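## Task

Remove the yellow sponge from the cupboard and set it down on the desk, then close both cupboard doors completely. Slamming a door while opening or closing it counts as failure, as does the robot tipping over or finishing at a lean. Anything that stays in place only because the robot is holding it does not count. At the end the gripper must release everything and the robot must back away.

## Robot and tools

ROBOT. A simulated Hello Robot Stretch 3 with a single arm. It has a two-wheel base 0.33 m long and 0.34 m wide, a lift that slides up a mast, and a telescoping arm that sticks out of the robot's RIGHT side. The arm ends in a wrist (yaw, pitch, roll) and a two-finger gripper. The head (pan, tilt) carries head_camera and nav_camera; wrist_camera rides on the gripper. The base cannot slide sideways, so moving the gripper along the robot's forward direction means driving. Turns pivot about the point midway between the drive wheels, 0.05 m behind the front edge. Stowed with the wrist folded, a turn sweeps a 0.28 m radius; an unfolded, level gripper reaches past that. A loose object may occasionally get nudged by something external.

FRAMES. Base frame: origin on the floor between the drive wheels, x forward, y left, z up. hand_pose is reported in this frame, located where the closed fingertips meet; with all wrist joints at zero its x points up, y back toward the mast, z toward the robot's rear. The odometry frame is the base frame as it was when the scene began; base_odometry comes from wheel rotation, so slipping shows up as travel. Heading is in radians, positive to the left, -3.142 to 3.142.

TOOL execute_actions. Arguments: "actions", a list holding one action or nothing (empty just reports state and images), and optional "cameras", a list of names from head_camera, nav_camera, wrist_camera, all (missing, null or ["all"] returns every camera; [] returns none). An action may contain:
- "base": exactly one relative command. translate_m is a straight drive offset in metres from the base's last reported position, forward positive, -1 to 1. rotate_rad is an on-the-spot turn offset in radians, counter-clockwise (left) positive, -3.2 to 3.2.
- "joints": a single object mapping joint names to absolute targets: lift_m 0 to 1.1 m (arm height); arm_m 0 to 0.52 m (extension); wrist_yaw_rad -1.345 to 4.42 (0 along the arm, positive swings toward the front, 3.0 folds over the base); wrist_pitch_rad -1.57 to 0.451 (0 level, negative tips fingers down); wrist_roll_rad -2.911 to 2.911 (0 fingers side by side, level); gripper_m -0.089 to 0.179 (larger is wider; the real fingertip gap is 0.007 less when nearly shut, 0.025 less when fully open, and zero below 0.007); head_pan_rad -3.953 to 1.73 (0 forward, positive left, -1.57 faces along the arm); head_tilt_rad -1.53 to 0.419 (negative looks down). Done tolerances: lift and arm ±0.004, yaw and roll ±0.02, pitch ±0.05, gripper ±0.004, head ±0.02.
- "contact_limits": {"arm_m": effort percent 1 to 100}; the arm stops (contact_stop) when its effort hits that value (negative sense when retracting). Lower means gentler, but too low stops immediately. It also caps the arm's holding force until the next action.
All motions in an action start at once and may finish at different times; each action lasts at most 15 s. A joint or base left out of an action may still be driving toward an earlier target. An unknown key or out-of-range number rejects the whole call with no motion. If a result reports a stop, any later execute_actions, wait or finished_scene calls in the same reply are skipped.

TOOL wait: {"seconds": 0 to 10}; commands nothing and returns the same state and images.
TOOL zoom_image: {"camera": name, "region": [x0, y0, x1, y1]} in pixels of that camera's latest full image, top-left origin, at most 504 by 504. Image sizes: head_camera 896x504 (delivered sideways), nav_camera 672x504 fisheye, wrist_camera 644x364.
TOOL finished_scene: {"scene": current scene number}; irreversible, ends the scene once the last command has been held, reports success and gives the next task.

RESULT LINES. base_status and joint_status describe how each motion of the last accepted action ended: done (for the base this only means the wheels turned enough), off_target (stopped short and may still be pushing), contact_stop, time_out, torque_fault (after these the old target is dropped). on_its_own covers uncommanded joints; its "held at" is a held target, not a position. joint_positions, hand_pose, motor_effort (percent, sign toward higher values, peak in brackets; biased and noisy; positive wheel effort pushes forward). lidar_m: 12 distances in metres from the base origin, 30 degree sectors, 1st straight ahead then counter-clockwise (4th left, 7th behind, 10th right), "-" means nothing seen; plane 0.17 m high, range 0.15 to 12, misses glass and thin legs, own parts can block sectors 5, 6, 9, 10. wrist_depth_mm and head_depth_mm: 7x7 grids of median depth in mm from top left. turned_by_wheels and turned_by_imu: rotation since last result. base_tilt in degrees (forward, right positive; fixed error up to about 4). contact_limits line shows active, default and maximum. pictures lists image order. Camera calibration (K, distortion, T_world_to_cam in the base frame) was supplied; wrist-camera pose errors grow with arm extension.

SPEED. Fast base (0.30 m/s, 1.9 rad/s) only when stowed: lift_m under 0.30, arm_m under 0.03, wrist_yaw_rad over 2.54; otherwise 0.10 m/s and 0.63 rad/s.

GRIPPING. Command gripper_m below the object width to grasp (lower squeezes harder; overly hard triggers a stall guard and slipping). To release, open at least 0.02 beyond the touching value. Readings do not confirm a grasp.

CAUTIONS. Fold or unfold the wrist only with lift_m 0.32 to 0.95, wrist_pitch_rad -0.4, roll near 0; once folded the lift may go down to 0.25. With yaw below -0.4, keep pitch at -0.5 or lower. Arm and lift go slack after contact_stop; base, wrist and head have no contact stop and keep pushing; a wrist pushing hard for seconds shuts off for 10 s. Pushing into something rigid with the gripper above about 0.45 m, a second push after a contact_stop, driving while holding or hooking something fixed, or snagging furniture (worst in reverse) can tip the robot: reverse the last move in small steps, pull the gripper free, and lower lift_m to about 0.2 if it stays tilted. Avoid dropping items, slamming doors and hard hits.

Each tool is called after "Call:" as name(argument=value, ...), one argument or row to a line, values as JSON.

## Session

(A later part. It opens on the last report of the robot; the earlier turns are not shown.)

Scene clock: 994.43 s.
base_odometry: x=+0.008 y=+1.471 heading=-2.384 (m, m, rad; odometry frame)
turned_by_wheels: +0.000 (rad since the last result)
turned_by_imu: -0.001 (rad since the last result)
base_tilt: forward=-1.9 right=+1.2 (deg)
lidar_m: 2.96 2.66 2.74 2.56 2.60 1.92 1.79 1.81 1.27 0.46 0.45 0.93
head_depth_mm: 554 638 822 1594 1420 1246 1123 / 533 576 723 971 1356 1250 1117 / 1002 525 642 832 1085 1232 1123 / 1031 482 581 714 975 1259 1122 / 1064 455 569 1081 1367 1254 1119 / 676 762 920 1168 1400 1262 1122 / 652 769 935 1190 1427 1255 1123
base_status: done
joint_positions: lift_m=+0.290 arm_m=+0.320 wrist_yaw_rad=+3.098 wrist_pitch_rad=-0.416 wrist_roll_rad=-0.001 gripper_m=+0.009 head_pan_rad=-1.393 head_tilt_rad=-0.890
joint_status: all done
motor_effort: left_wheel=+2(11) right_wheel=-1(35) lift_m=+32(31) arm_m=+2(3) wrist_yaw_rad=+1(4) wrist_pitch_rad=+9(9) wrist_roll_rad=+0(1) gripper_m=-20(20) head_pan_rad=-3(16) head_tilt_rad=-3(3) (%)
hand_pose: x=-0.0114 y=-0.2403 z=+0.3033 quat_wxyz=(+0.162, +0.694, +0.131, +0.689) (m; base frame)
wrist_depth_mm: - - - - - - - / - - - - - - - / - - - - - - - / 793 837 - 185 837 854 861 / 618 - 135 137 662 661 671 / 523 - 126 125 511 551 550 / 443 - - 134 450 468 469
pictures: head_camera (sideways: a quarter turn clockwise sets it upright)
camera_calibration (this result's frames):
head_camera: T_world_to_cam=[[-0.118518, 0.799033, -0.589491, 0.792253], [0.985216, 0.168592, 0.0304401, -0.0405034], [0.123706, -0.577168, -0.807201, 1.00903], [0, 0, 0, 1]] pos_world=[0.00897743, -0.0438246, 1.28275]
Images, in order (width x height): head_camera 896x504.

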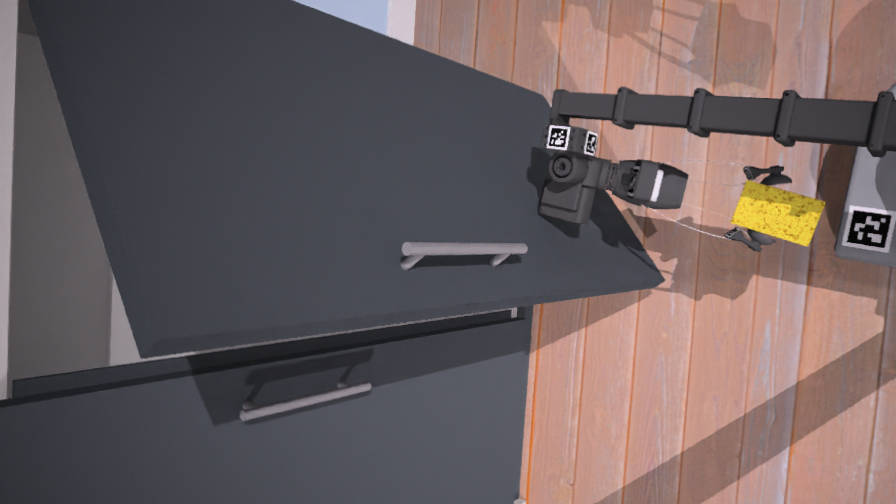

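Call:
execute_actions(
  actions=[
    {"base": {"translate_m": 0.12}, "joints": {"arm_m": 0.42, "head_pan_rad": -1.5}},
  ],
  cameras=["head_camera"],
)

Scene clock: 1002.87 s.
base_odometry: x=-0.079 y=+1.389 heading=-2.384 (m, m, rad; odometry frame)
turned_by_wheels: +0.000 (rad since the last result)
turned_by_imu: +0.000 (rad since the last result)
base_tilt: forward=-1.8 right=+1.2 (deg)
lidar_m: 2.84 2.56 2.74 2.58 2.61 2.04 1.90 1.88 0.73 0.61 0.72 1.52
head_depth_mm: 596 695 858 1534 1417 1249 1118 / 582 675 825 1047 1368 1251 1126 / 570 652 790 975 1350 1231 1149 / 562 633 750 944 1320 1212 1141 / 554 636 817 1066 1364 1259 1120 / 618 725 876 1103 1379 1254 1125 / 618 723 873 1104 1374 1254 1121
base_status: done
joint_positions: lift_m=+0.290 arm_m=+0.420 wrist_yaw_rad=+3.099 wrist_pitch_rad=-0.416 wrist_roll_rad=-0.001 gripper_m=+0.009 head_pan_rad=-1.493 head_tilt_rad=-0.890
joint_status: all done
motor_effort: left_wheel=+3(8) right_wheel=-2(6) lift_m=+31(32) arm_m=+3(4) wrist_yaw_rad=+1(1) wrist_pitch_rad=+9(10) wrist_roll_rad=+0(1) gripper_m=-19(20) head_pan_rad=-3(12) head_tilt_rad=-3(3) (%)
hand_pose: x=-0.0116 y=-0.3403 z=+0.3033 quat_wxyz=(+0.161, +0.694, +0.132, +0.689) (m; base frame)
wrist_depth_mm: - - - - - - - / - - - - - - - / - - - - - - - / 803 792 - 184 839 845 863 / 632 618 135 137 667 673 680 / 519 526 126 125 510 545 558 / 444 449 436 136 454 462 471
pictures: head_camera (sideways: a quarter turn clockwise sets it upright)
camera_calibration (this result's frames):
head_camera: T_world_to_cam=[[-0.0384108, 0.806861, -0.589491, 0.791764], [0.997103, 0.0697069, 0.0304401, -0.0405759], [0.0656525, -0.586614, -0.807201, 1.00939], [0, 0, 0, 1]] pos_world=[0.00460176, -0.0438934, 1.28275]
Images, in order (width x height): head_camera 896x504.

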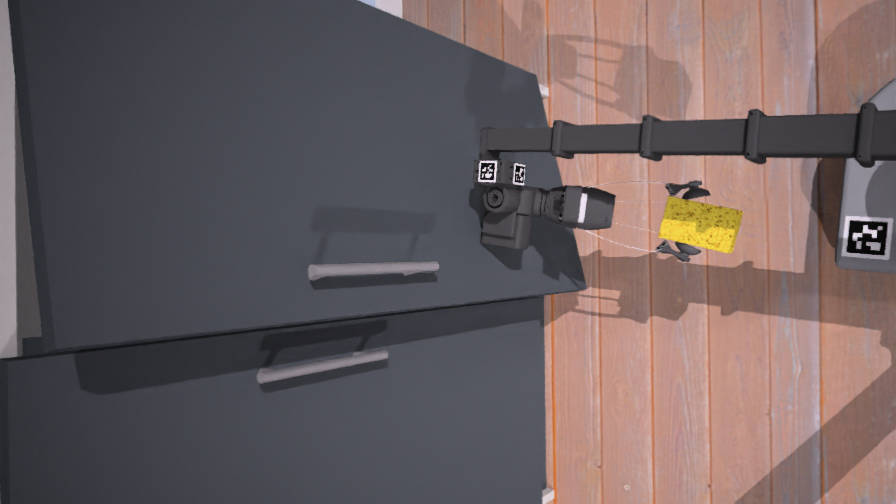

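Call:
execute_actions(
  actions=[
    {"joints": {"arm_m": 0.475}, "contact_limits": {"arm_m": 10}},
  ],
  cameras=[],
)

Call:
execute_actions(
  actions=[
    {"joints": {"arm_m": 0.515}, "contact_limits": {"arm_m": 10}},
  ],
  cameras=["head_camera"],
)

Scene clock: 1011.10 s.
base_odometry: x=-0.079 y=+1.389 heading=-2.384 (m, m, rad; odometry frame)
turned_by_wheels: +0.000 (rad since the last result)
turned_by_imu: -0.001 (rad since the last result)
base_tilt: forward=-1.8 right=+1.1 (deg)
lidar_m: 2.84 2.56 2.74 2.58 2.61 2.05 1.90 1.87 0.75 0.67 0.72 1.52
head_depth_mm: 610 717 874 1538 1424 1256 1119 / 603 709 862 1087 1395 1245 1122 / 598 700 851 1019 1367 1232 1148 / 592 694 830 1042 1376 1235 1133 / 599 702 848 1105 1372 1253 1122 / 620 723 875 1100 1374 1252 1123 / 618 722 875 1103 1375 1256 1120
base_status: not commanded
joint_positions: lift_m=+0.290 arm_m=+0.475 wrist_yaw_rad=+3.100 wrist_pitch_rad=-0.416 wrist_roll_rad=-0.001 gripper_m=+0.009 head_pan_rad=-1.493 head_tilt_rad=-0.890
joint_status: all done
motor_effort: left_wheel=+3(3) right_wheel=-2(2) lift_m=+32(31) arm_m=+3(4) wrist_yaw_rad=-1(0) wrist_pitch_rad=+9(9) wrist_roll_rad=+0(0) gripper_m=-19(18) head_pan_rad=-3(3) head_tilt_rad=-3(3) (%)
contact_limits: arm_m 10 (drawing in: default 17, maximum 29; extending or still: default 25, maximum 40)
hand_pose: x=-0.0119 y=-0.3953 z=+0.3033 quat_wxyz=(+0.161, +0.694, +0.132, +0.689) (m; base frame)
wrist_depth_mm: - - - - - - - / - - - - - - - / - - - - - - - / 794 823 - 184 840 860 879 / 621 641 135 137 659 679 665 / 516 526 126 125 510 549 553 / 445 448 436 136 456 466 469
pictures: none
No camera images: the call's "cameras" was empty. Leave "cameras" out to get every camera's image.

Scene clock: 1012.33 s.
base_odometry: x=-0.079 y=+1.389 heading=-2.384 (m, m, rad; odometry frame)
turned_by_wheels: +0.000 (rad since the last result)
turned_by_imu: -0.001 (rad since the last result)
base_tilt: forward=-1.8 right=+1.1 (deg)
lidar_m: 2.84 2.55 2.75 2.57 2.62 2.04 1.91 1.88 0.76 0.71 0.72 1.51
head_depth_mm: 622 731 885 1529 1423 1251 1116 / 623 730 882 1116 1388 1244 1132 / 622 729 884 1037 1390 1246 1144 / 620 728 877 1084 1397 1241 1133 / 620 727 881 1108 1370 1256 1122 / 618 725 876 1100 1371 1253 1123 / 618 724 875 1105 1368 1254 1120
base_status: not commanded
joint_positions: lift_m=+0.290 arm_m=+0.505 wrist_yaw_rad=+3.109 wrist_pitch_rad=-0.417 wrist_roll_rad=-0.001 gripper_m=+0.009 head_pan_rad=-1.493 head_tilt_rad=-0.890
joint_status: arm_m contact_stop (moved +0.031 of +0.040)
on_its_own: arm_m is slack since a contact_stop, until your next command for it (your +0.515 is given up)
motor_effort: left_wheel=-3(10) right_wheel=+7(22) lift_m=+33(32) arm_m=+0(10) wrist_yaw_rad=-7(19) wrist_pitch_rad=+10(10) wrist_roll_rad=+0(0) gripper_m=-20(20) head_pan_rad=-3(3) head_tilt_rad=-3(3) (%)
contact_limits: arm_m 10 (drawing in: default 17, maximum 29; extending or still: default 25, maximum 40)
hand_pose: x=-0.0139 y=-0.4260 z=+0.3032 quat_wxyz=(+0.158, +0.694, +0.135, +0.690) (m; base frame)
wrist_depth_mm: - - - - - - - / - - - - - - - / - - - - - - - / 781 791 - 184 848 838 847 / 633 635 135 137 656 659 681 / 518 524 126 125 509 546 558 / 444 446 437 136 455 461 470
pictures: head_camera (sideways: a quarter turn clockwise sets it upright)
camera_calibration (this result's frames):
head_camera: T_world_to_cam=[[-0.0383526, 0.807024, -0.589271, 0.791477], [0.99711, 0.0696112, 0.0304379, -0.0405731], [0.0655841, -0.586401, -0.807362, 1.0096], [0, 0, 0, 1]] pos_world=[0.00459751, -0.043888, 1.28274]
Images, in order (width x height): head_camera 896x504.

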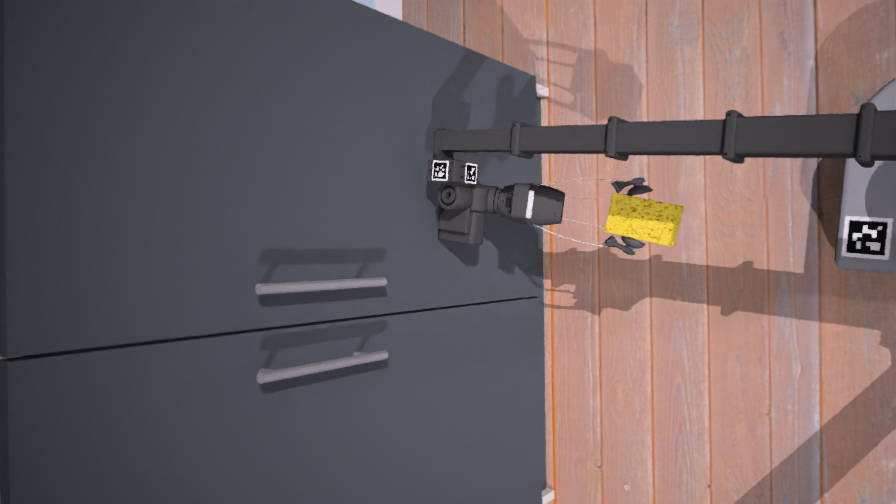

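Call:
execute_actions(
  actions=[
    {"base": {"rotate_rad": 0.76}, "joints": {"arm_m": 0.0, "wrist_yaw_rad": 2.7, "head_pan_rad": -0.1, "head_tilt_rad": -0.4}},
  ],
  cameras=["head_camera", "nav_camera"],
)

Scene clock: 1037.63 s.
base_odometry: x=-0.079 y=+1.389 heading=-1.624 (m, m, rad; odometry frame)
turned_by_wheels: +0.760 (rad since the last result)
turned_by_imu: +0.743 (rad since the last result)
base_tilt: forward=-1.8 right=+1.2 (deg)
lidar_m: 2.56 2.60 2.57 2.42 1.93 1.90 1.49 0.71 0.71 0.76 1.92 2.62
head_depth_mm: 2469 2621 2834 2990 2201 1688 1372 / 2614 2780 3003 3094 2217 1688 1369 / 2749 2920 3225 2999 2209 1708 1367 / 2916 3118 3476 3220 2215 1698 1378 / 3157 3331 3696 3189 2193 1691 1378 / 3249 3407 3564 3200 2231 1700 1365 / 2928 3094 3237 3184 2212 1706 1373
base_status: done
joint_positions: lift_m=+0.290 arm_m=+0.000 wrist_yaw_rad=+2.701 wrist_pitch_rad=-0.417 wrist_roll_rad=-0.001 gripper_m=+0.009 head_pan_rad=-0.107 head_tilt_rad=-0.409
joint_status: all done
motor_effort: left_wheel=-3(22) right_wheel=+4(29) lift_m=+32(32) arm_m=-2(6) wrist_yaw_rad=-1(16) wrist_pitch_rad=+10(9) wrist_roll_rad=+0(0) gripper_m=-20(20) head_pan_rad=+2(36) head_tilt_rad=+3(25) (%)
hand_pose: x=+0.0744 y=+0.0579 z=+0.3032 quat_wxyz=(+0.294, +0.707, -0.008, +0.644) (m; base frame)
wrist_depth_mm: - - - - - - - / - - - - - - - / - - - - - - - / 789 791 807 185 827 859 860 / 622 625 143 137 650 662 668 / - 524 126 125 509 550 548 / - - 139 136 450 461 469
pictures: head_camera (sideways: a quarter turn clockwise sets it upright), nav_camera (sideways: a quarter turn counterclockwise sets it upright)
camera_calibration (this result's frames):
head_camera: T_world_to_cam=[[-0.437491, 0.0715561, -0.896371, 1.1942], [0.0998349, 0.994531, 0.0306658, -0.0354158], [0.893663, -0.0760731, -0.442243, 0.529601], [0, 0, 0, 1]] pos_world=[0.0527012, -0.00994152, 1.30574]
nav_camera: T_world_to_cam=[[0.401067, -0.0446914, 0.914958, -1.15368], [-0.0960642, -0.995354, -0.00650911, 0.0595326], [0.910998, -0.0852841, -0.403497, 0.476445], [0, 0, 0, 1]] pos_world=[0.0343801, 0.0483298, 1.2482]
Images, in order (width x height): head_camera 896x504, nav_camera 672x504.

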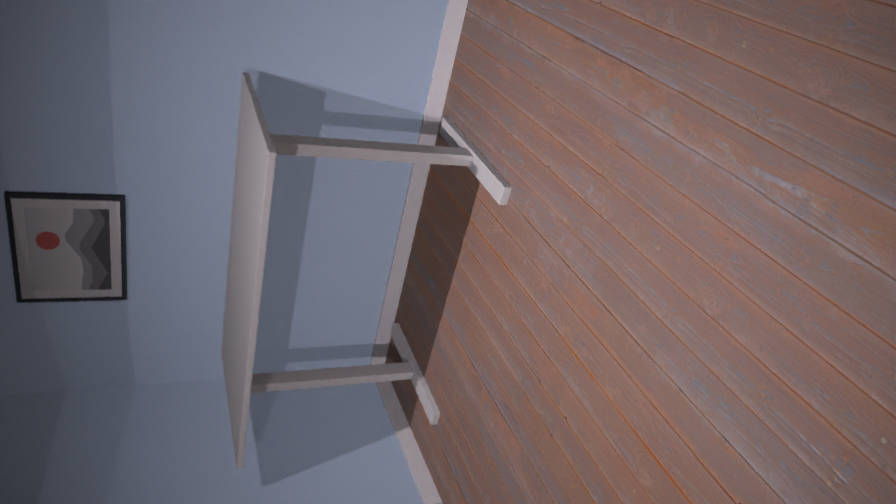

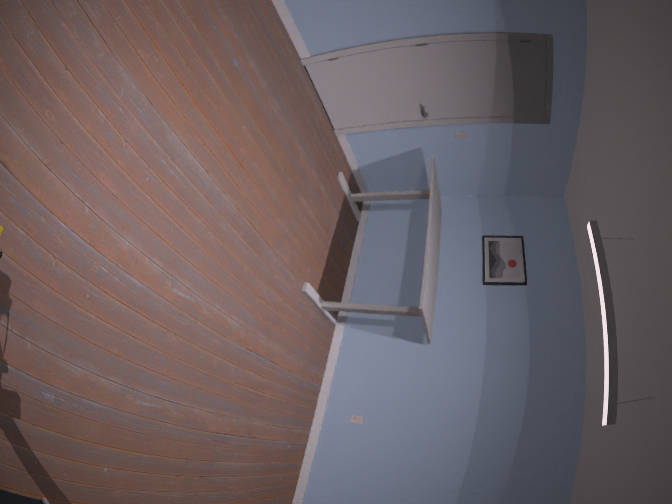

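Call:
execute_actions(
  actions=[
    {"base": {"translate_m": 1.0}},
  ],
  cameras=[],
)

Call:
execute_actions(
  actions=[
    {"base": {"translate_m": 1.0}, "joints": {"head_pan_rad": -0.6, "head_tilt_rad": -0.75}},
  ],
  cameras=["head_camera", "nav_camera"],
)

Scene clock: 1051.83 s.
base_odometry: x=-0.132 y=+0.390 heading=-1.624 (m, m, rad; odometry frame)
turned_by_wheels: +0.000 (rad since the last result)
turned_by_imu: +0.002 (rad since the last result)
base_tilt: forward=-1.8 right=+1.1 (deg)
lidar_m: 2.23 1.97 1.95 2.14 2.72 2.69 1.66 1.33 1.77 1.92 2.07 1.61
head_depth_mm: 1770 1882 1661 2090 2117 1694 1370 / 1858 1997 1674 2311 2121 1690 1377 / 1939 2125 1898 2484 2207 1685 1382 / 2073 2263 2196 2660 2223 1693 1369 / 2241 2413 2212 2834 2204 1693 1373 / 2377 2550 2284 2819 2228 1692 1376 / 2219 2373 2445 2630 2199 1700 1371
base_status: done
joint_positions: lift_m=+0.290 arm_m=+0.000 wrist_yaw_rad=+2.701 wrist_pitch_rad=-0.417 wrist_roll_rad=-0.001 gripper_m=+0.009 head_pan_rad=-0.107 head_tilt_rad=-0.408
joint_status: not commanded
motor_effort: left_wheel=-4(11) right_wheel=+5(14) lift_m=+32(33) arm_m=-2(2) wrist_yaw_rad=-2(2) wrist_pitch_rad=+9(9) wrist_roll_rad=+0(0) gripper_m=-19(19) head_pan_rad=+3(2) head_tilt_rad=+3(3) (%)
hand_pose: x=+0.0744 y=+0.0579 z=+0.3032 quat_wxyz=(+0.294, +0.707, -0.008, +0.644) (m; base frame)
wrist_depth_mm: - - - - - - - / - - - - - - - / - - - - - - - / 792 795 812 186 830 850 871 / 625 625 143 137 659 656 677 / - 527 126 125 514 545 546 / - - 139 136 452 463 469
pictures: none
No camera images: the call's "cameras" was empty. Leave "cameras" out to get every camera's image.

Scene clock: 1056.83 s.
base_odometry: x=-0.186 y=-0.608 heading=-1.624 (m, m, rad; odometry frame)
turned_by_wheels: +0.000 (rad since the last result)
turned_by_imu: +0.003 (rad since the last result)
base_tilt: forward=-1.7 right=+1.2 (deg)
lidar_m: 1.30 1.33 1.35 1.47 2.26 3.45 2.41 2.17 2.38 1.60 0.79 1.26
head_depth_mm: 1045 833 616 1661 1557 1330 1158 / 1051 832 615 1026 1401 1299 1152 / 1066 832 615 1700 1563 1329 1157 / 1070 834 617 1736 1561 1325 1161 / 1079 835 619 1723 1565 1334 1157 / 1090 835 616 1730 1561 1335 1158 / 1094 836 619 1743 1565 1331 1156
base_status: done
joint_positions: lift_m=+0.290 arm_m=+0.000 wrist_yaw_rad=+2.701 wrist_pitch_rad=-0.417 wrist_roll_rad=-0.001 gripper_m=+0.009 head_pan_rad=-0.593 head_tilt_rad=-0.741
joint_status: all done
motor_effort: left_wheel=-4(10) right_wheel=+4(12) lift_m=+32(32) arm_m=-2(2) wrist_yaw_rad=-1(2) wrist_pitch_rad=+9(9) wrist_roll_rad=+0(0) gripper_m=-20(19) head_pan_rad=-3(26) head_tilt_rad=-3(19) (%)
hand_pose: x=+0.0744 y=+0.0579 z=+0.3032 quat_wxyz=(+0.294, +0.707, -0.008, +0.644) (m; base frame)
wrist_depth_mm: - - - - - - - / - - - - - - - / - - - - - - - / 794 784 783 185 835 847 849 / 622 630 143 136 651 659 673 / - 520 126 125 517 548 549 / - - 139 136 458 465 468
pictures: head_camera (sideways: a quarter turn clockwise sets it upright), nav_camera (sideways: a quarter turn counterclockwise sets it upright)
camera_calibration (this result's frames):
head_camera: T_world_to_cam=[[-0.575963, 0.417679, -0.702717, 0.942575], [0.561483, 0.826897, 0.031284, -0.0390233], [0.594141, -0.376545, -0.710782, 0.880785], [0, 0, 0, 1]] pos_world=[0.0414895, -0.0297706, 1.28963]
nav_camera: T_world_to_cam=[[0.563116, -0.3815, 0.733047, -0.917478], [-0.552167, -0.833677, -0.00970417, 0.0664709], [0.614827, -0.3993, -0.680108, 0.838133], [0, 0, 0, 1]] pos_world=[0.0380429, 0.040064, 1.24322]
Images, in order (width x height): head_camera 896x504, nav_camera 672x504.

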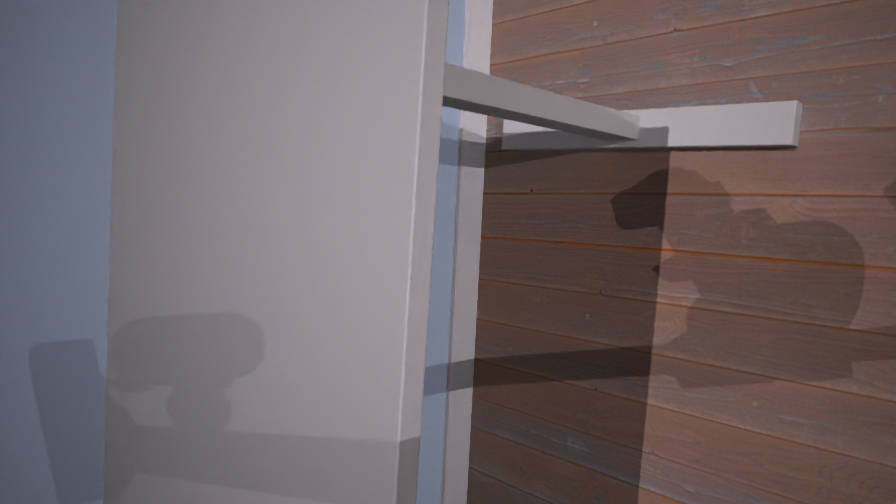

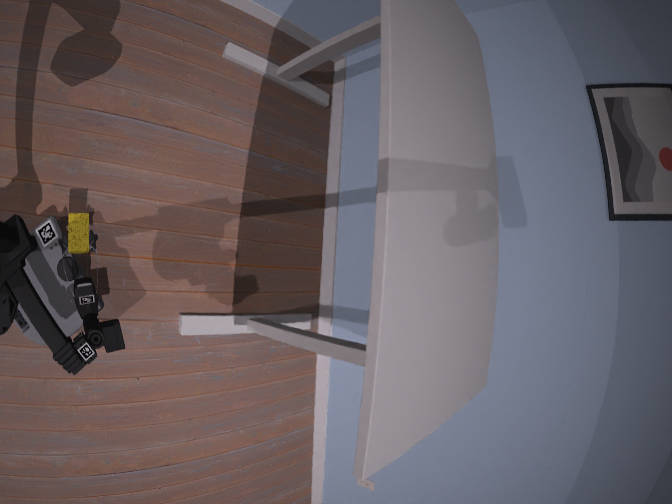

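Call:
execute_actions(
  actions=[],
)

Scene clock: 1071.33 s.
base_odometry: x=-0.186 y=-0.608 heading=-1.624 (m, m, rad; odometry frame)
turned_by_wheels: +0.000 (rad since the last result)
turned_by_imu: +0.000 (rad since the last result)
base_tilt: forward=-1.8 right=+1.1 (deg)
lidar_m: 1.30 1.33 1.35 1.47 2.27 3.46 2.41 2.18 2.37 1.60 0.79 1.26
head_depth_mm: 1048 831 614 1670 1560 1324 1156 / 1052 833 616 1024 1397 1300 1159 / 1063 831 615 1691 1562 1336 1155 / 1075 835 617 1725 1565 1330 1161 / 1077 836 617 1738 1562 1333 1154 / 1088 836 617 1735 1558 1331 1160 / 1093 836 618 1752 1563 1336 1163
base_status: done
joint_positions: lift_m=+0.290 arm_m=+0.000 wrist_yaw_rad=+2.701 wrist_pitch_rad=-0.417 wrist_roll_rad=-0.001 gripper_m=+0.009 head_pan_rad=-0.593 head_tilt_rad=-0.741
joint_status: all done
motor_effort: left_wheel=-4(10) right_wheel=+4(12) lift_m=+32(32) arm_m=-1(2) wrist_yaw_rad=-2(2) wrist_pitch_rad=+9(9) wrist_roll_rad=+0(0) gripper_m=-20(19) head_pan_rad=-3(26) head_tilt_rad=-3(19) (%)
hand_pose: x=+0.0744 y=+0.0579 z=+0.3032 quat_wxyz=(+0.294, +0.707, -0.008, +0.644) (m; base frame)
wrist_depth_mm: - - - - - - - / - - - - - - - / - - - - - - - / 783 797 802 185 838 871 867 / 626 631 143 136 658 650 683 / - 525 126 125 513 556 554 / - - 139 136 460 466 470
pictures: head_camera (sideways: a quarter turn clockwise sets it upright), nav_camera (sideways: a quarter turn counterclockwise sets it upright), wrist_camera
camera_calibration (this result's frames):
head_camera: T_world_to_cam=[[-0.575964, 0.417679, -0.702716, 0.942575], [0.561482, 0.826897, 0.031284, -0.0390233], [0.594141, -0.376545, -0.710782, 0.880785], [0, 0, 0, 1]] pos_world=[0.0414896, -0.0297706, 1.28963]
nav_camera: T_world_to_cam=[[0.563116, -0.3815, 0.733047, -0.917478], [-0.552167, -0.833677, -0.00970417, 0.0664709], [0.614827, -0.3993, -0.680109, 0.838133], [0, 0, 0, 1]] pos_world=[0.0380429, 0.040064, 1.24322]
wrist_camera: T_world_to_cam=[[0.900031, -0.435704, 0.010333, -0.0451584], [-0.225847, -0.486547, -0.843958, 0.336132], [0.372743, 0.757255, -0.53631, 0.254673], [0, 0, 0, 1]] pos_world=[0.0216309, -0.0489839, 0.420732]
Images, in order (width x height): head_camera 896x504, nav_camera 672x504, wrist_camera 644x364.

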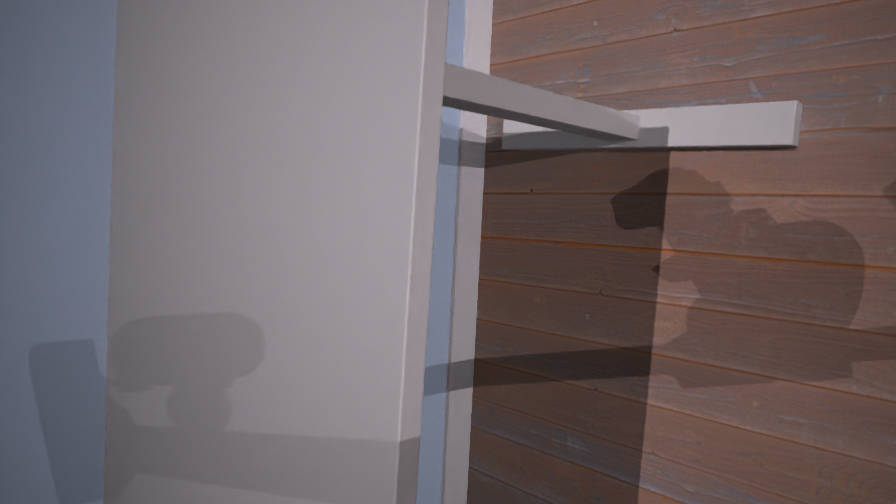

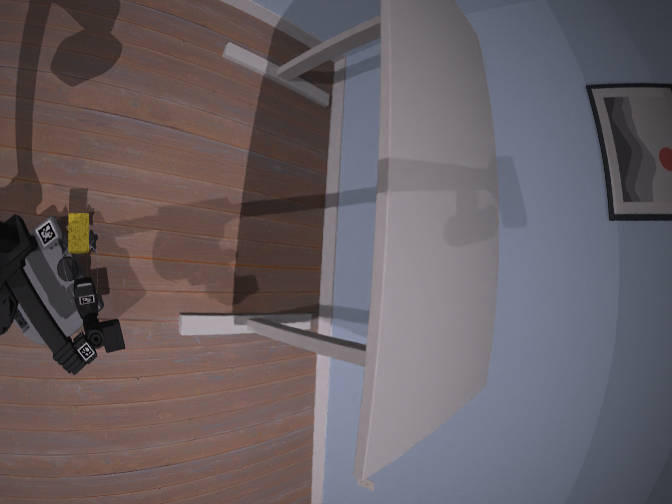

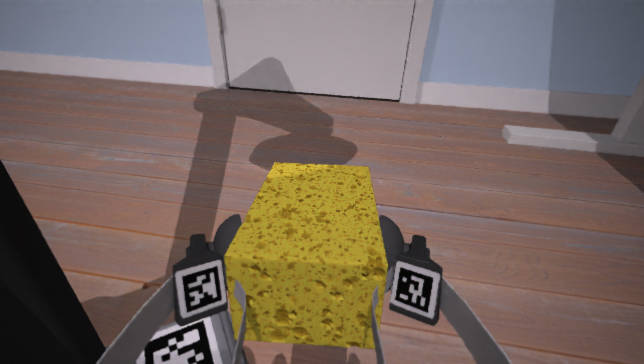

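Call:
execute_actions(
  actions=[
    {"base": {"rotate_rad": 0.95}, "joints": {"lift_m": 1.0, "wrist_yaw_rad": 1.3, "wrist_pitch_rad": -0.3, "head_pan_rad": -1.57, "head_tilt_rad": -0.8}},
  ],
)

Scene clock: 1122.67 s.
base_odometry: x=-0.186 y=-0.608 heading=-0.674 (m, m, rad; odometry frame)
turned_by_wheels: +0.950 (rad since the last result)
turned_by_imu: +0.928 (rad since the last result)
base_tilt: forward=-1.8 right=+1.1 (deg)
lidar_m: 1.36 1.41 2.01 3.46 2.64 2.18 2.38 1.75 0.80 0.80 1.32 1.30
head_depth_mm: 1033 772 - - 1473 1304 1140 / 1038 739 608 - - 1250 1146 / 1041 741 608 - - 1276 1145 / 1047 742 571 1719 - 1273 1144 / 1052 741 570 1728 - 1273 1142 / 1059 741 571 - - 1277 1141 / 1062 741 590 - - 1292 1147
base_status: done
joint_positions: lift_m=+1.000 arm_m=+0.000 wrist_yaw_rad=+1.302 wrist_pitch_rad=-0.320 wrist_roll_rad=-0.001 gripper_m=+0.009 head_pan_rad=-1.563 head_tilt_rad=-0.791
joint_status: all done
motor_effort: left_wheel=-4(13) right_wheel=+5(12) lift_m=+50(51) arm_m=-2(2) wrist_yaw_rad=-2(1) wrist_pitch_rad=+11(14) wrist_roll_rad=+0(0) gripper_m=-20(19) head_pan_rad=-3(36) head_tilt_rad=-3(8) (%)
hand_pose: x=+0.2058 y=-0.2079 z=+1.0349 quat_wxyz=(+0.624, +0.512, -0.486, +0.333) (m; base frame)
wrist_depth_mm: 998 - - - - - 991 / - - - - - - 988 / - - - - 676 699 720 / - - - 186 - 456 464 / - - 143 136 - 375 344 / - - 126 125 - - 283 / - - - 136 - - -
pictures: head_camera (sideways: a quarter turn clockwise sets it upright), nav_camera (sideways: a quarter turn counterclockwise sets it upright), wrist_camera
camera_calibration (this result's frames):
head_camera: T_world_to_cam=[[0.0185351, 0.744992, -0.666816, 0.892166], [0.999513, 0.00295159, 0.0310805, -0.0414283], [0.0251229, -0.667067, -0.744574, 0.928203], [0, 0, 0, 1]] pos_world=[0.00155257, -0.0453608, 1.28731]
nav_camera: T_world_to_cam=[[0.0040513, -0.71547, 0.698632, -0.869217], [-0.999829, -0.0155183, -0.0100944, 0.0697091], [0.0180638, -0.698471, -0.71541, 0.887688], [0, 0, 0, 1]] pos_world=[0.0571836, -0.000792572, 1.24303]
wrist_camera: T_world_to_cam=[[-0.276719, -0.960906, 0.00925394, -0.152677], [-0.436941, 0.11724, -0.891817, 1.0725], [0.855868, -0.250826, -0.452302, 0.403469], [0, 0, 0, 1]] pos_world=[0.0810553, -0.171249, 1.14038]
Images, in order (width x height): head_camera 896x504, nav_camera 672x504, wrist_camera 644x364.

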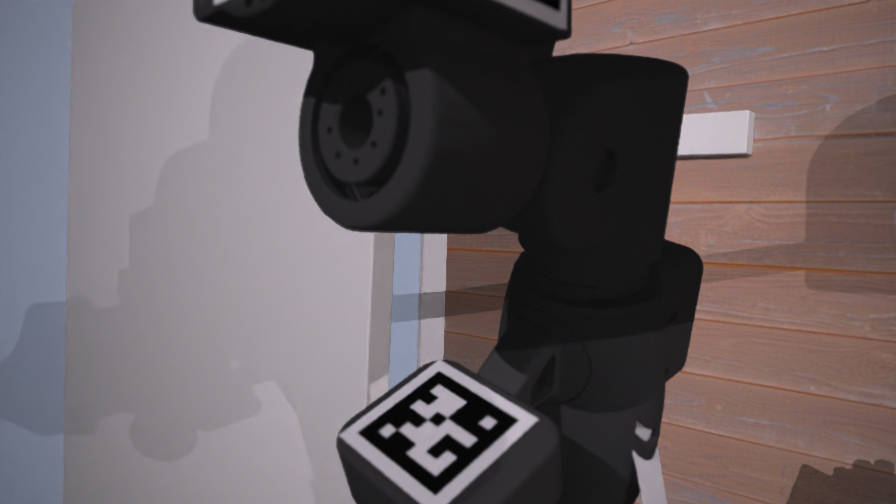

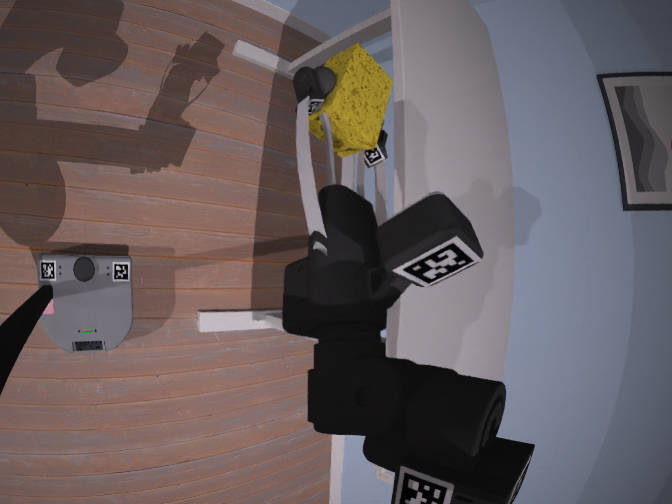

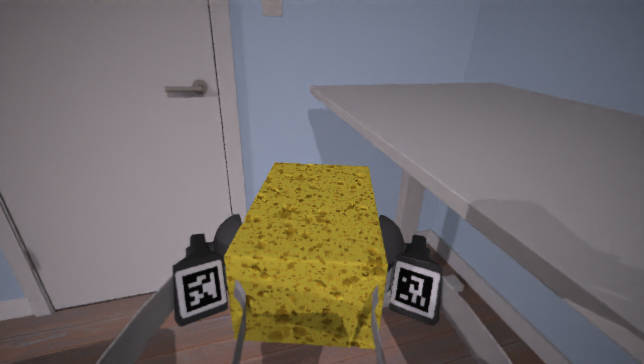

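Call:
execute_actions(
  actions=[
    {"joints": {"lift_m": 0.975, "wrist_yaw_rad": 0.0, "arm_m": 0.28, "head_tilt_rad": -0.6}},
  ],
)

Scene clock: 1137.17 s.
base_odometry: x=-0.186 y=-0.608 heading=-0.674 (m, m, rad; odometry frame)
turned_by_wheels: +0.000 (rad since the last result)
turned_by_imu: -0.001 (rad since the last result)
base_tilt: forward=-1.8 right=+1.1 (deg)
lidar_m: 1.35 1.42 2.00 3.47 2.64 2.18 2.38 1.75 0.80 0.79 1.32 1.30
head_depth_mm: 1054 1143 - 564 1686 1445 1219 / 1058 1140 - 574 1113 1338 1191 / 1061 1157 - 566 1700 1434 1223 / 1072 1154 787 586 1718 1438 1220 / 1069 1161 806 587 1699 1441 1220 / 1078 1159 805 588 1710 1433 1223 / 1081 1166 808 588 1717 1444 1226
base_status: not commanded
joint_positions: lift_m=+0.975 arm_m=+0.280 wrist_yaw_rad=+0.001 wrist_pitch_rad=-0.320 wrist_roll_rad=-0.001 gripper_m=+0.009 head_pan_rad=-1.563 head_tilt_rad=-0.606
joint_status: all done
motor_effort: left_wheel=-4(4) right_wheel=+4(5) lift_m=+31(43) arm_m=+2(3) wrist_yaw_rad=-2(2) wrist_pitch_rad=+12(11) wrist_roll_rad=+0(0) gripper_m=-20(19) head_pan_rad=-2(3) head_tilt_rad=+3(15) (%)
hand_pose: x=-0.0213 y=-0.6604 z=+1.0106 quat_wxyz=(+0.699, +0.113, -0.697, -0.113) (m; base frame)
wrist_depth_mm: 656 678 665 674 685 684 692 / 694 716 724 725 728 729 754 / 524 539 548 569 592 763 800 / 359 366 373 185 388 395 824 / 275 277 143 137 291 294 299 / 223 223 126 125 218 235 236 / 185 186 182 137 190 195 196
pictures: head_camera (sideways: a quarter turn clockwise sets it upright), nav_camera (sideways: a quarter turn counterclockwise sets it upright), wrist_camera
camera_calibration (this result's frames):
head_camera: T_world_to_cam=[[0.0197211, 0.610079, -0.792095, 1.05543], [0.999469, 0.00852624, 0.0314512, -0.0419182], [0.0259413, -0.792294, -0.609587, 0.752623], [0, 0, 0, 1]] pos_world=[0.00155752, -0.0472421, 1.29611]
nav_camera: T_world_to_cam=[[0.00283062, -0.575226, 0.81799, -1.02478], [-0.999819, -0.0170315, -0.008517, 0.0676576], [0.0188308, -0.817818, -0.575169, 0.70526], [0, 0, 0, 1]] pos_world=[0.0572656, -0.0115548, 1.24448]
wrist_camera: T_world_to_cam=[[-0.999902, 0.0105313, 0.00925108, -0.0239233], [-0.00348789, 0.452286, -0.891866, 1.23516], [-0.0135767, -0.891811, -0.452205, 0.0314089], [0, 0, 0, 1]] pos_world=[-0.0191865, -0.530384, 1.11602]
Images, in order (width x height): head_camera 896x504, nav_camera 672x504, wrist_camera 644x364.

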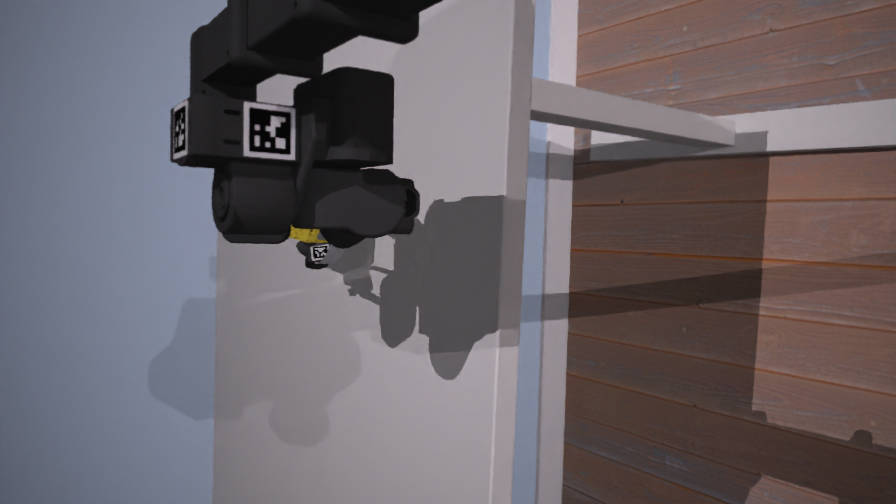

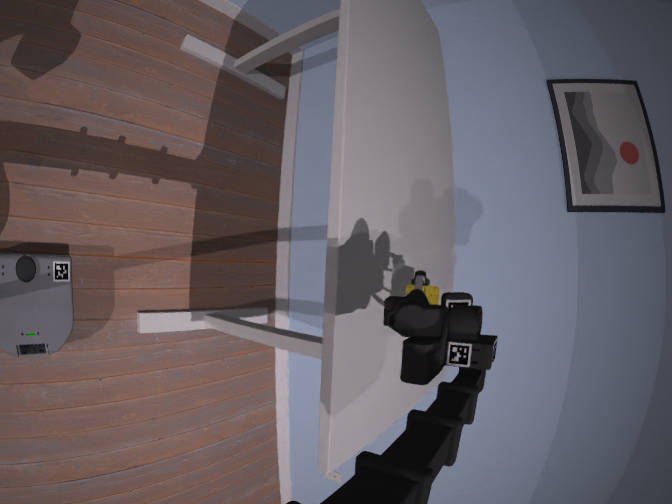

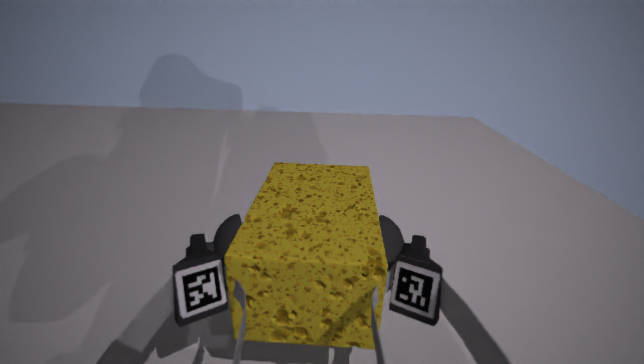

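Call:
execute_actions(
  actions=[
    {"joints": {"lift_m": 0.937}},
  ],
  cameras=["wrist_camera"],
)

Scene clock: 1149.27 s.
base_odometry: x=-0.186 y=-0.608 heading=-0.674 (m, m, rad; odometry frame)
turned_by_wheels: +0.000 (rad since the last result)
turned_by_imu: -0.001 (rad since the last result)
base_tilt: forward=-1.8 right=+1.2 (deg)
lidar_m: 1.36 1.42 2.00 3.47 2.64 2.17 2.38 1.75 0.80 0.80 1.32 1.30
head_depth_mm: 1051 1137 - - 1686 1432 1217 / 1061 1144 - 564 1110 1334 1203 / 1061 1144 - 544 1702 1433 1221 / 1064 1149 850 565 1705 1441 1218 / 1080 1162 805 586 1707 1443 1220 / 1074 1164 803 588 1705 1442 1214 / 1084 1166 809 588 1726 1440 1219
base_status: not commanded
joint_positions: lift_m=+0.937 arm_m=+0.280 wrist_yaw_rad=+0.001 wrist_pitch_rad=-0.320 wrist_roll_rad=-0.001 gripper_m=+0.009 head_pan_rad=-1.563 head_tilt_rad=-0.606
joint_status: all done
motor_effort: left_wheel=-4(4) right_wheel=+5(5) lift_m=+31(29) arm_m=+2(2) wrist_yaw_rad=-2(2) wrist_pitch_rad=+12(11) wrist_roll_rad=+0(0) gripper_m=-19(20) head_pan_rad=-4(3) head_tilt_rad=+1(3) (%)
hand_pose: x=-0.0213 y=-0.6604 z=+0.9726 quat_wxyz=(+0.699, +0.113, -0.697, -0.113) (m; base frame)
wrist_depth_mm: 663 661 666 678 676 688 690 / 693 704 711 706 711 729 743 / 402 414 429 438 449 464 787 / 279 282 288 185 298 305 311 / 212 213 143 137 224 225 230 / 171 171 126 125 167 180 182 / 143 144 141 136 145 151 151
pictures: wrist_camera
camera_calibration (this result's frames):
wrist_camera: T_world_to_cam=[[-0.999902, 0.0105314, 0.00925114, -0.0235718], [-0.00348792, 0.452286, -0.891866, 1.20127], [-0.0135767, -0.891811, -0.452205, 0.0142245], [0, 0, 0, 1]] pos_world=[-0.0191865, -0.530384, 1.07802]
Images, in order (width x height): wrist_camera 644x364.

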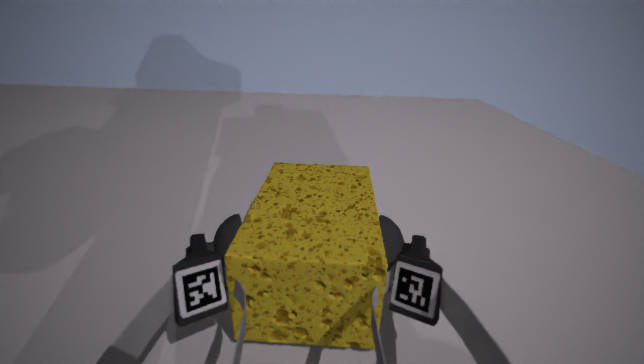

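Call:
execute_actions(
  actions=[
    {"joints": {"lift_m": 0.930}},
  ],
  cameras=["wrist_camera"],
)

Scene clock: 1153.60 s.
base_odometry: x=-0.186 y=-0.608 heading=-0.674 (m, m, rad; odometry frame)
turned_by_wheels: +0.000 (rad since the last result)
turned_by_imu: +0.000 (rad since the last result)
base_tilt: forward=-1.8 right=+1.1 (deg)
lidar_m: 1.35 1.42 2.00 3.47 2.64 2.17 2.38 1.75 0.80 0.80 1.32 1.29
head_depth_mm: 1051 1130 - - 1682 1441 1226 / 1060 1141 - 544 1111 1341 1200 / 1064 1153 - 545 1709 1435 1221 / 1068 1152 851 566 1700 1446 1223 / 1075 1156 806 586 1703 1437 1226 / 1074 1163 808 586 1712 1437 1222 / 1085 1170 805 589 1715 1444 1222
base_status: not commanded
joint_positions: lift_m=+0.930 arm_m=+0.280 wrist_yaw_rad=+0.001 wrist_pitch_rad=-0.305 wrist_roll_rad=-0.001 gripper_m=+0.009 head_pan_rad=-1.563 head_tilt_rad=-0.606
joint_status: all done
motor_effort: left_wheel=-4(4) right_wheel=+5(4) lift_m=+27(30) arm_m=+3(2) wrist_yaw_rad=-2(2) wrist_pitch_rad=+3(11) wrist_roll_rad=+0(0) gripper_m=-20(19) head_pan_rad=-3(2) head_tilt_rad=+2(2) (%)
hand_pose: x=-0.0213 y=-0.6619 z=+0.9692 quat_wxyz=(+0.699, +0.108, -0.698, -0.107) (m; base frame)
wrist_depth_mm: 666 664 672 671 674 681 688 / 693 700 715 719 737 745 740 / 410 420 438 443 457 474 780 / 276 281 285 183 298 302 310 / 207 210 143 136 219 223 227 / 167 168 126 125 164 176 178 / 139 140 137 134 142 146 148
pictures: wrist_camera
camera_calibration (this result's frames):
wrist_camera: T_world_to_cam=[[-0.999902, 0.010665, 0.00907321, -0.0232611], [-0.00347247, 0.438871, -0.898543, 1.19655], [-0.0135649, -0.898487, -0.438791, -0.00607519], [0, 0, 0, 1]] pos_world=[-0.0191862, -0.530343, 1.0727]
Images, in order (width x height): wrist_camera 644x364.

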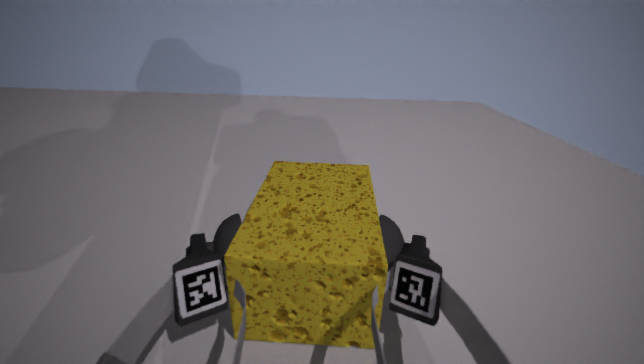

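Contact made (pitch effort dropped). Releasing the sponge.

Call:
execute_actions(
  actions=[
    {"joints": {"gripper_m": 0.12}},
  ],
  cameras=["wrist_camera"],
)

Call:
execute_actions(
  actions=[
    {"joints": {"lift_m": 0.99, "arm_m": 0.0}},
  ],
)

Scene clock: 1163.37 s.
base_odometry: x=-0.186 y=-0.608 heading=-0.674 (m, m, rad; odometry frame)
turned_by_wheels: +0.000 (rad since the last result)
turned_by_imu: -0.001 (rad since the last result)
base_tilt: forward=-1.8 right=+1.1 (deg)
lidar_m: 1.35 1.42 2.00 3.46 2.63 2.17 2.37 1.76 0.80 0.80 1.32 1.30
head_depth_mm: 1050 1139 - - 1690 1442 1215 / 1054 1143 - 544 1110 1335 1194 / 1064 1152 - 544 1694 1442 1222 / 1069 1153 851 565 1713 1439 1224 / 1072 1157 805 587 1697 1447 1223 / 1072 1166 807 588 1705 1446 1227 / 1080 1171 809 587 1718 1438 1227
base_status: not commanded
joint_positions: lift_m=+0.930 arm_m=+0.280 wrist_yaw_rad=+0.001 wrist_pitch_rad=-0.306 wrist_roll_rad=-0.001 gripper_m=+0.120 head_pan_rad=-1.563 head_tilt_rad=-0.606
joint_status: all done
motor_effort: left_wheel=-4(4) right_wheel=+5(5) lift_m=+29(29) arm_m=+2(3) wrist_yaw_rad=-1(1) wrist_pitch_rad=+3(4) wrist_roll_rad=+0(0) gripper_m=+0(81) head_pan_rad=-3(3) head_tilt_rad=+3(4) (%)
hand_pose: x=-0.0213 y=-0.6618 z=+0.9688 quat_wxyz=(+0.699, +0.108, -0.698, -0.108) (m; base frame)
wrist_depth_mm: 659 670 666 678 687 684 696 / 700 705 695 711 737 740 736 / 404 415 433 440 455 471 774 / 274 277 282 182 295 299 306 / 206 218 171 136 217 222 225 / 166 - 133 127 166 179 178 / - 135 137 137 141 144 147
pictures: wrist_camera
camera_calibration (this result's frames):
wrist_camera: T_world_to_cam=[[-0.999902, 0.010655, 0.00909044, -0.0232833], [-0.0034747, 0.440039, -0.897972, 1.1964], [-0.013568, -0.897915, -0.439959, -0.00460477], [0, 0, 0, 1]] pos_world=[-0.0191863, -0.530348, 1.07252]
Images, in order (width x height): wrist_camera 644x364.

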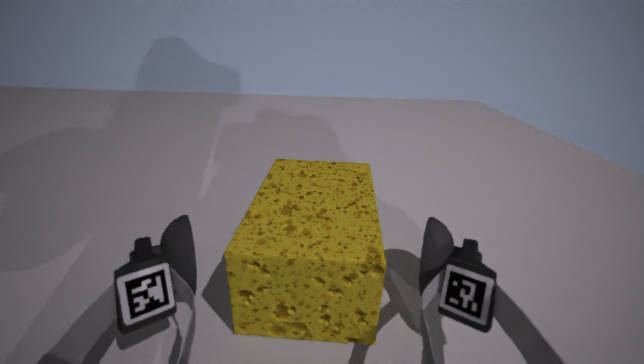

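Scene clock: 1166.63 s.
base_odometry: x=-0.186 y=-0.608 heading=-0.674 (m, m, rad; odometry frame)
turned_by_wheels: +0.000 (rad since the last result)
turned_by_imu: +0.000 (rad since the last result)
base_tilt: forward=-1.8 right=+1.1 (deg)
lidar_m: 1.35 1.41 2.00 3.46 2.64 2.18 2.38 1.75 0.80 0.79 1.32 1.29
head_depth_mm: 1053 1138 805 636 - - - / 1055 1140 804 637 - - - / 1061 1148 765 651 - - - / 1068 1150 804 635 1704 1440 1225 / 1074 1156 806 612 1696 1443 1224 / 1076 1165 809 589 1714 1440 1223 / 1077 1170 810 588 1716 1438 1220
base_status: not commanded
joint_positions: lift_m=+0.990 arm_m=+0.000 wrist_yaw_rad=+0.001 wrist_pitch_rad=-0.314 wrist_roll_rad=-0.001 gripper_m=+0.120 head_pan_rad=-1.563 head_tilt_rad=-0.606
joint_status: all done
motor_effort: left_wheel=-4(4) right_wheel=+5(5) lift_m=+49(50) arm_m=-2(2) wrist_yaw_rad=-1(2) wrist_pitch_rad=+8(8) wrist_roll_rad=+0(0) gripper_m=+1(1) head_pan_rad=-3(3) head_tilt_rad=+3(3) (%)
hand_pose: x=-0.0213 y=-0.3815 z=+1.0263 quat_wxyz=(+0.699, +0.111, -0.698, -0.111) (m; base frame)
wrist_depth_mm: 925 937 923 937 970 947 925 / 932 990 973 995 - - - / 586 602 629 631 662 - - / 401 412 413 411 430 439 - / 303 321 312 319 321 328 332 / 256 - 260 260 259 264 263 / - - - - - - -
pictures: head_camera (sideways: a quarter turn clockwise sets it upright), nav_camera (sideways: a quarter turn counterclockwise sets it upright), wrist_camera
camera_calibration (this result's frames):
head_camera: T_world_to_cam=[[0.0197231, 0.609911, -0.792224, 1.0556], [0.999469, 0.00853183, 0.031451, -0.0419179], [0.0259415, -0.792424, -0.609419, 0.752404], [0, 0, 0, 1]] pos_world=[0.00155748, -0.0472433, 1.29612]
nav_camera: T_world_to_cam=[[0.00282868, -0.575052, 0.818112, -1.02494], [-0.999819, -0.0170322, -0.00851501, 0.0676551], [0.0188308, -0.817939, -0.574996, 0.705035], [0, 0, 0, 1]] pos_world=[0.0572657, -0.011567, 1.24449]
wrist_camera: T_world_to_cam=[[-0.999899, 0.0108003, 0.00918467, -0.0268859], [-0.0033859, 0.447172, -0.894442, 1.12374], [-0.0137674, -0.894383, -0.447091, 0.281031], [0, 0, 0, 1]] pos_world=[-0.0192093, -0.250865, 1.13101]
Images, in order (width x height): head_camera 896x504, nav_camera 672x504, wrist_camera 644x364.

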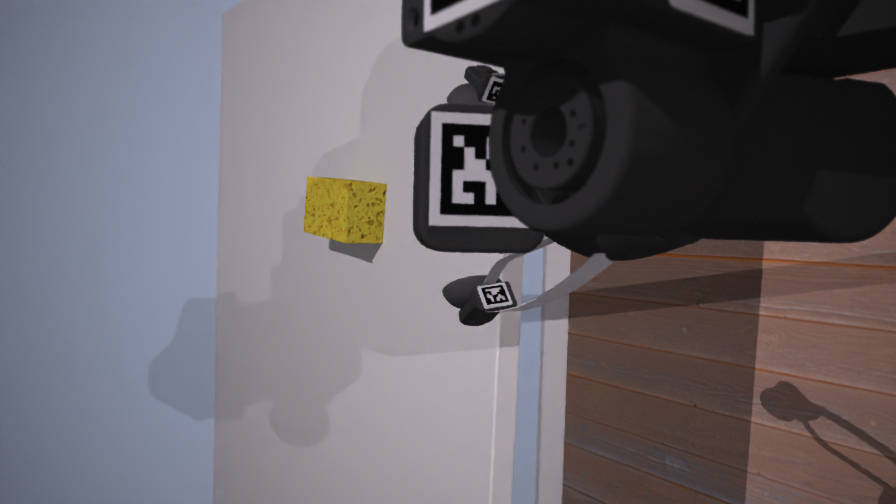

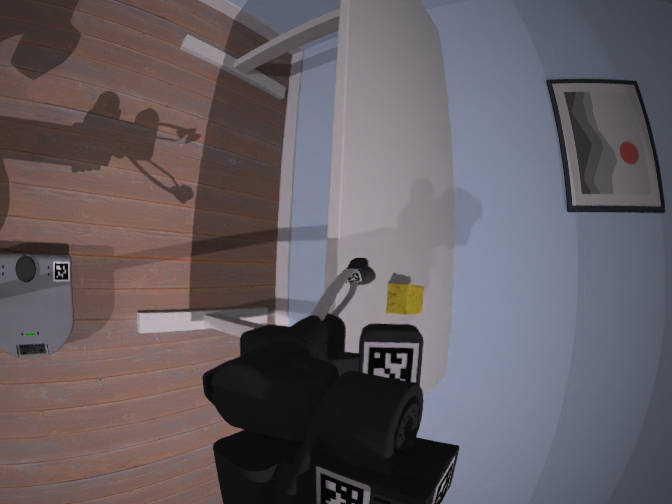

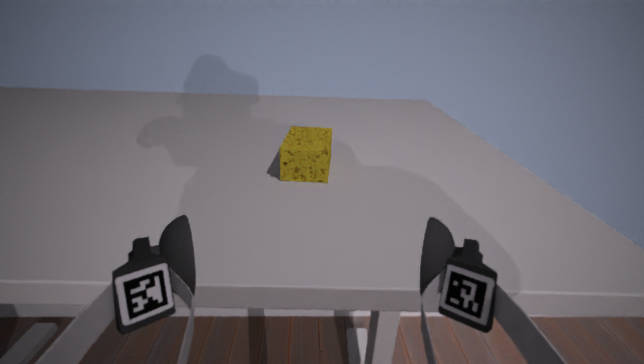

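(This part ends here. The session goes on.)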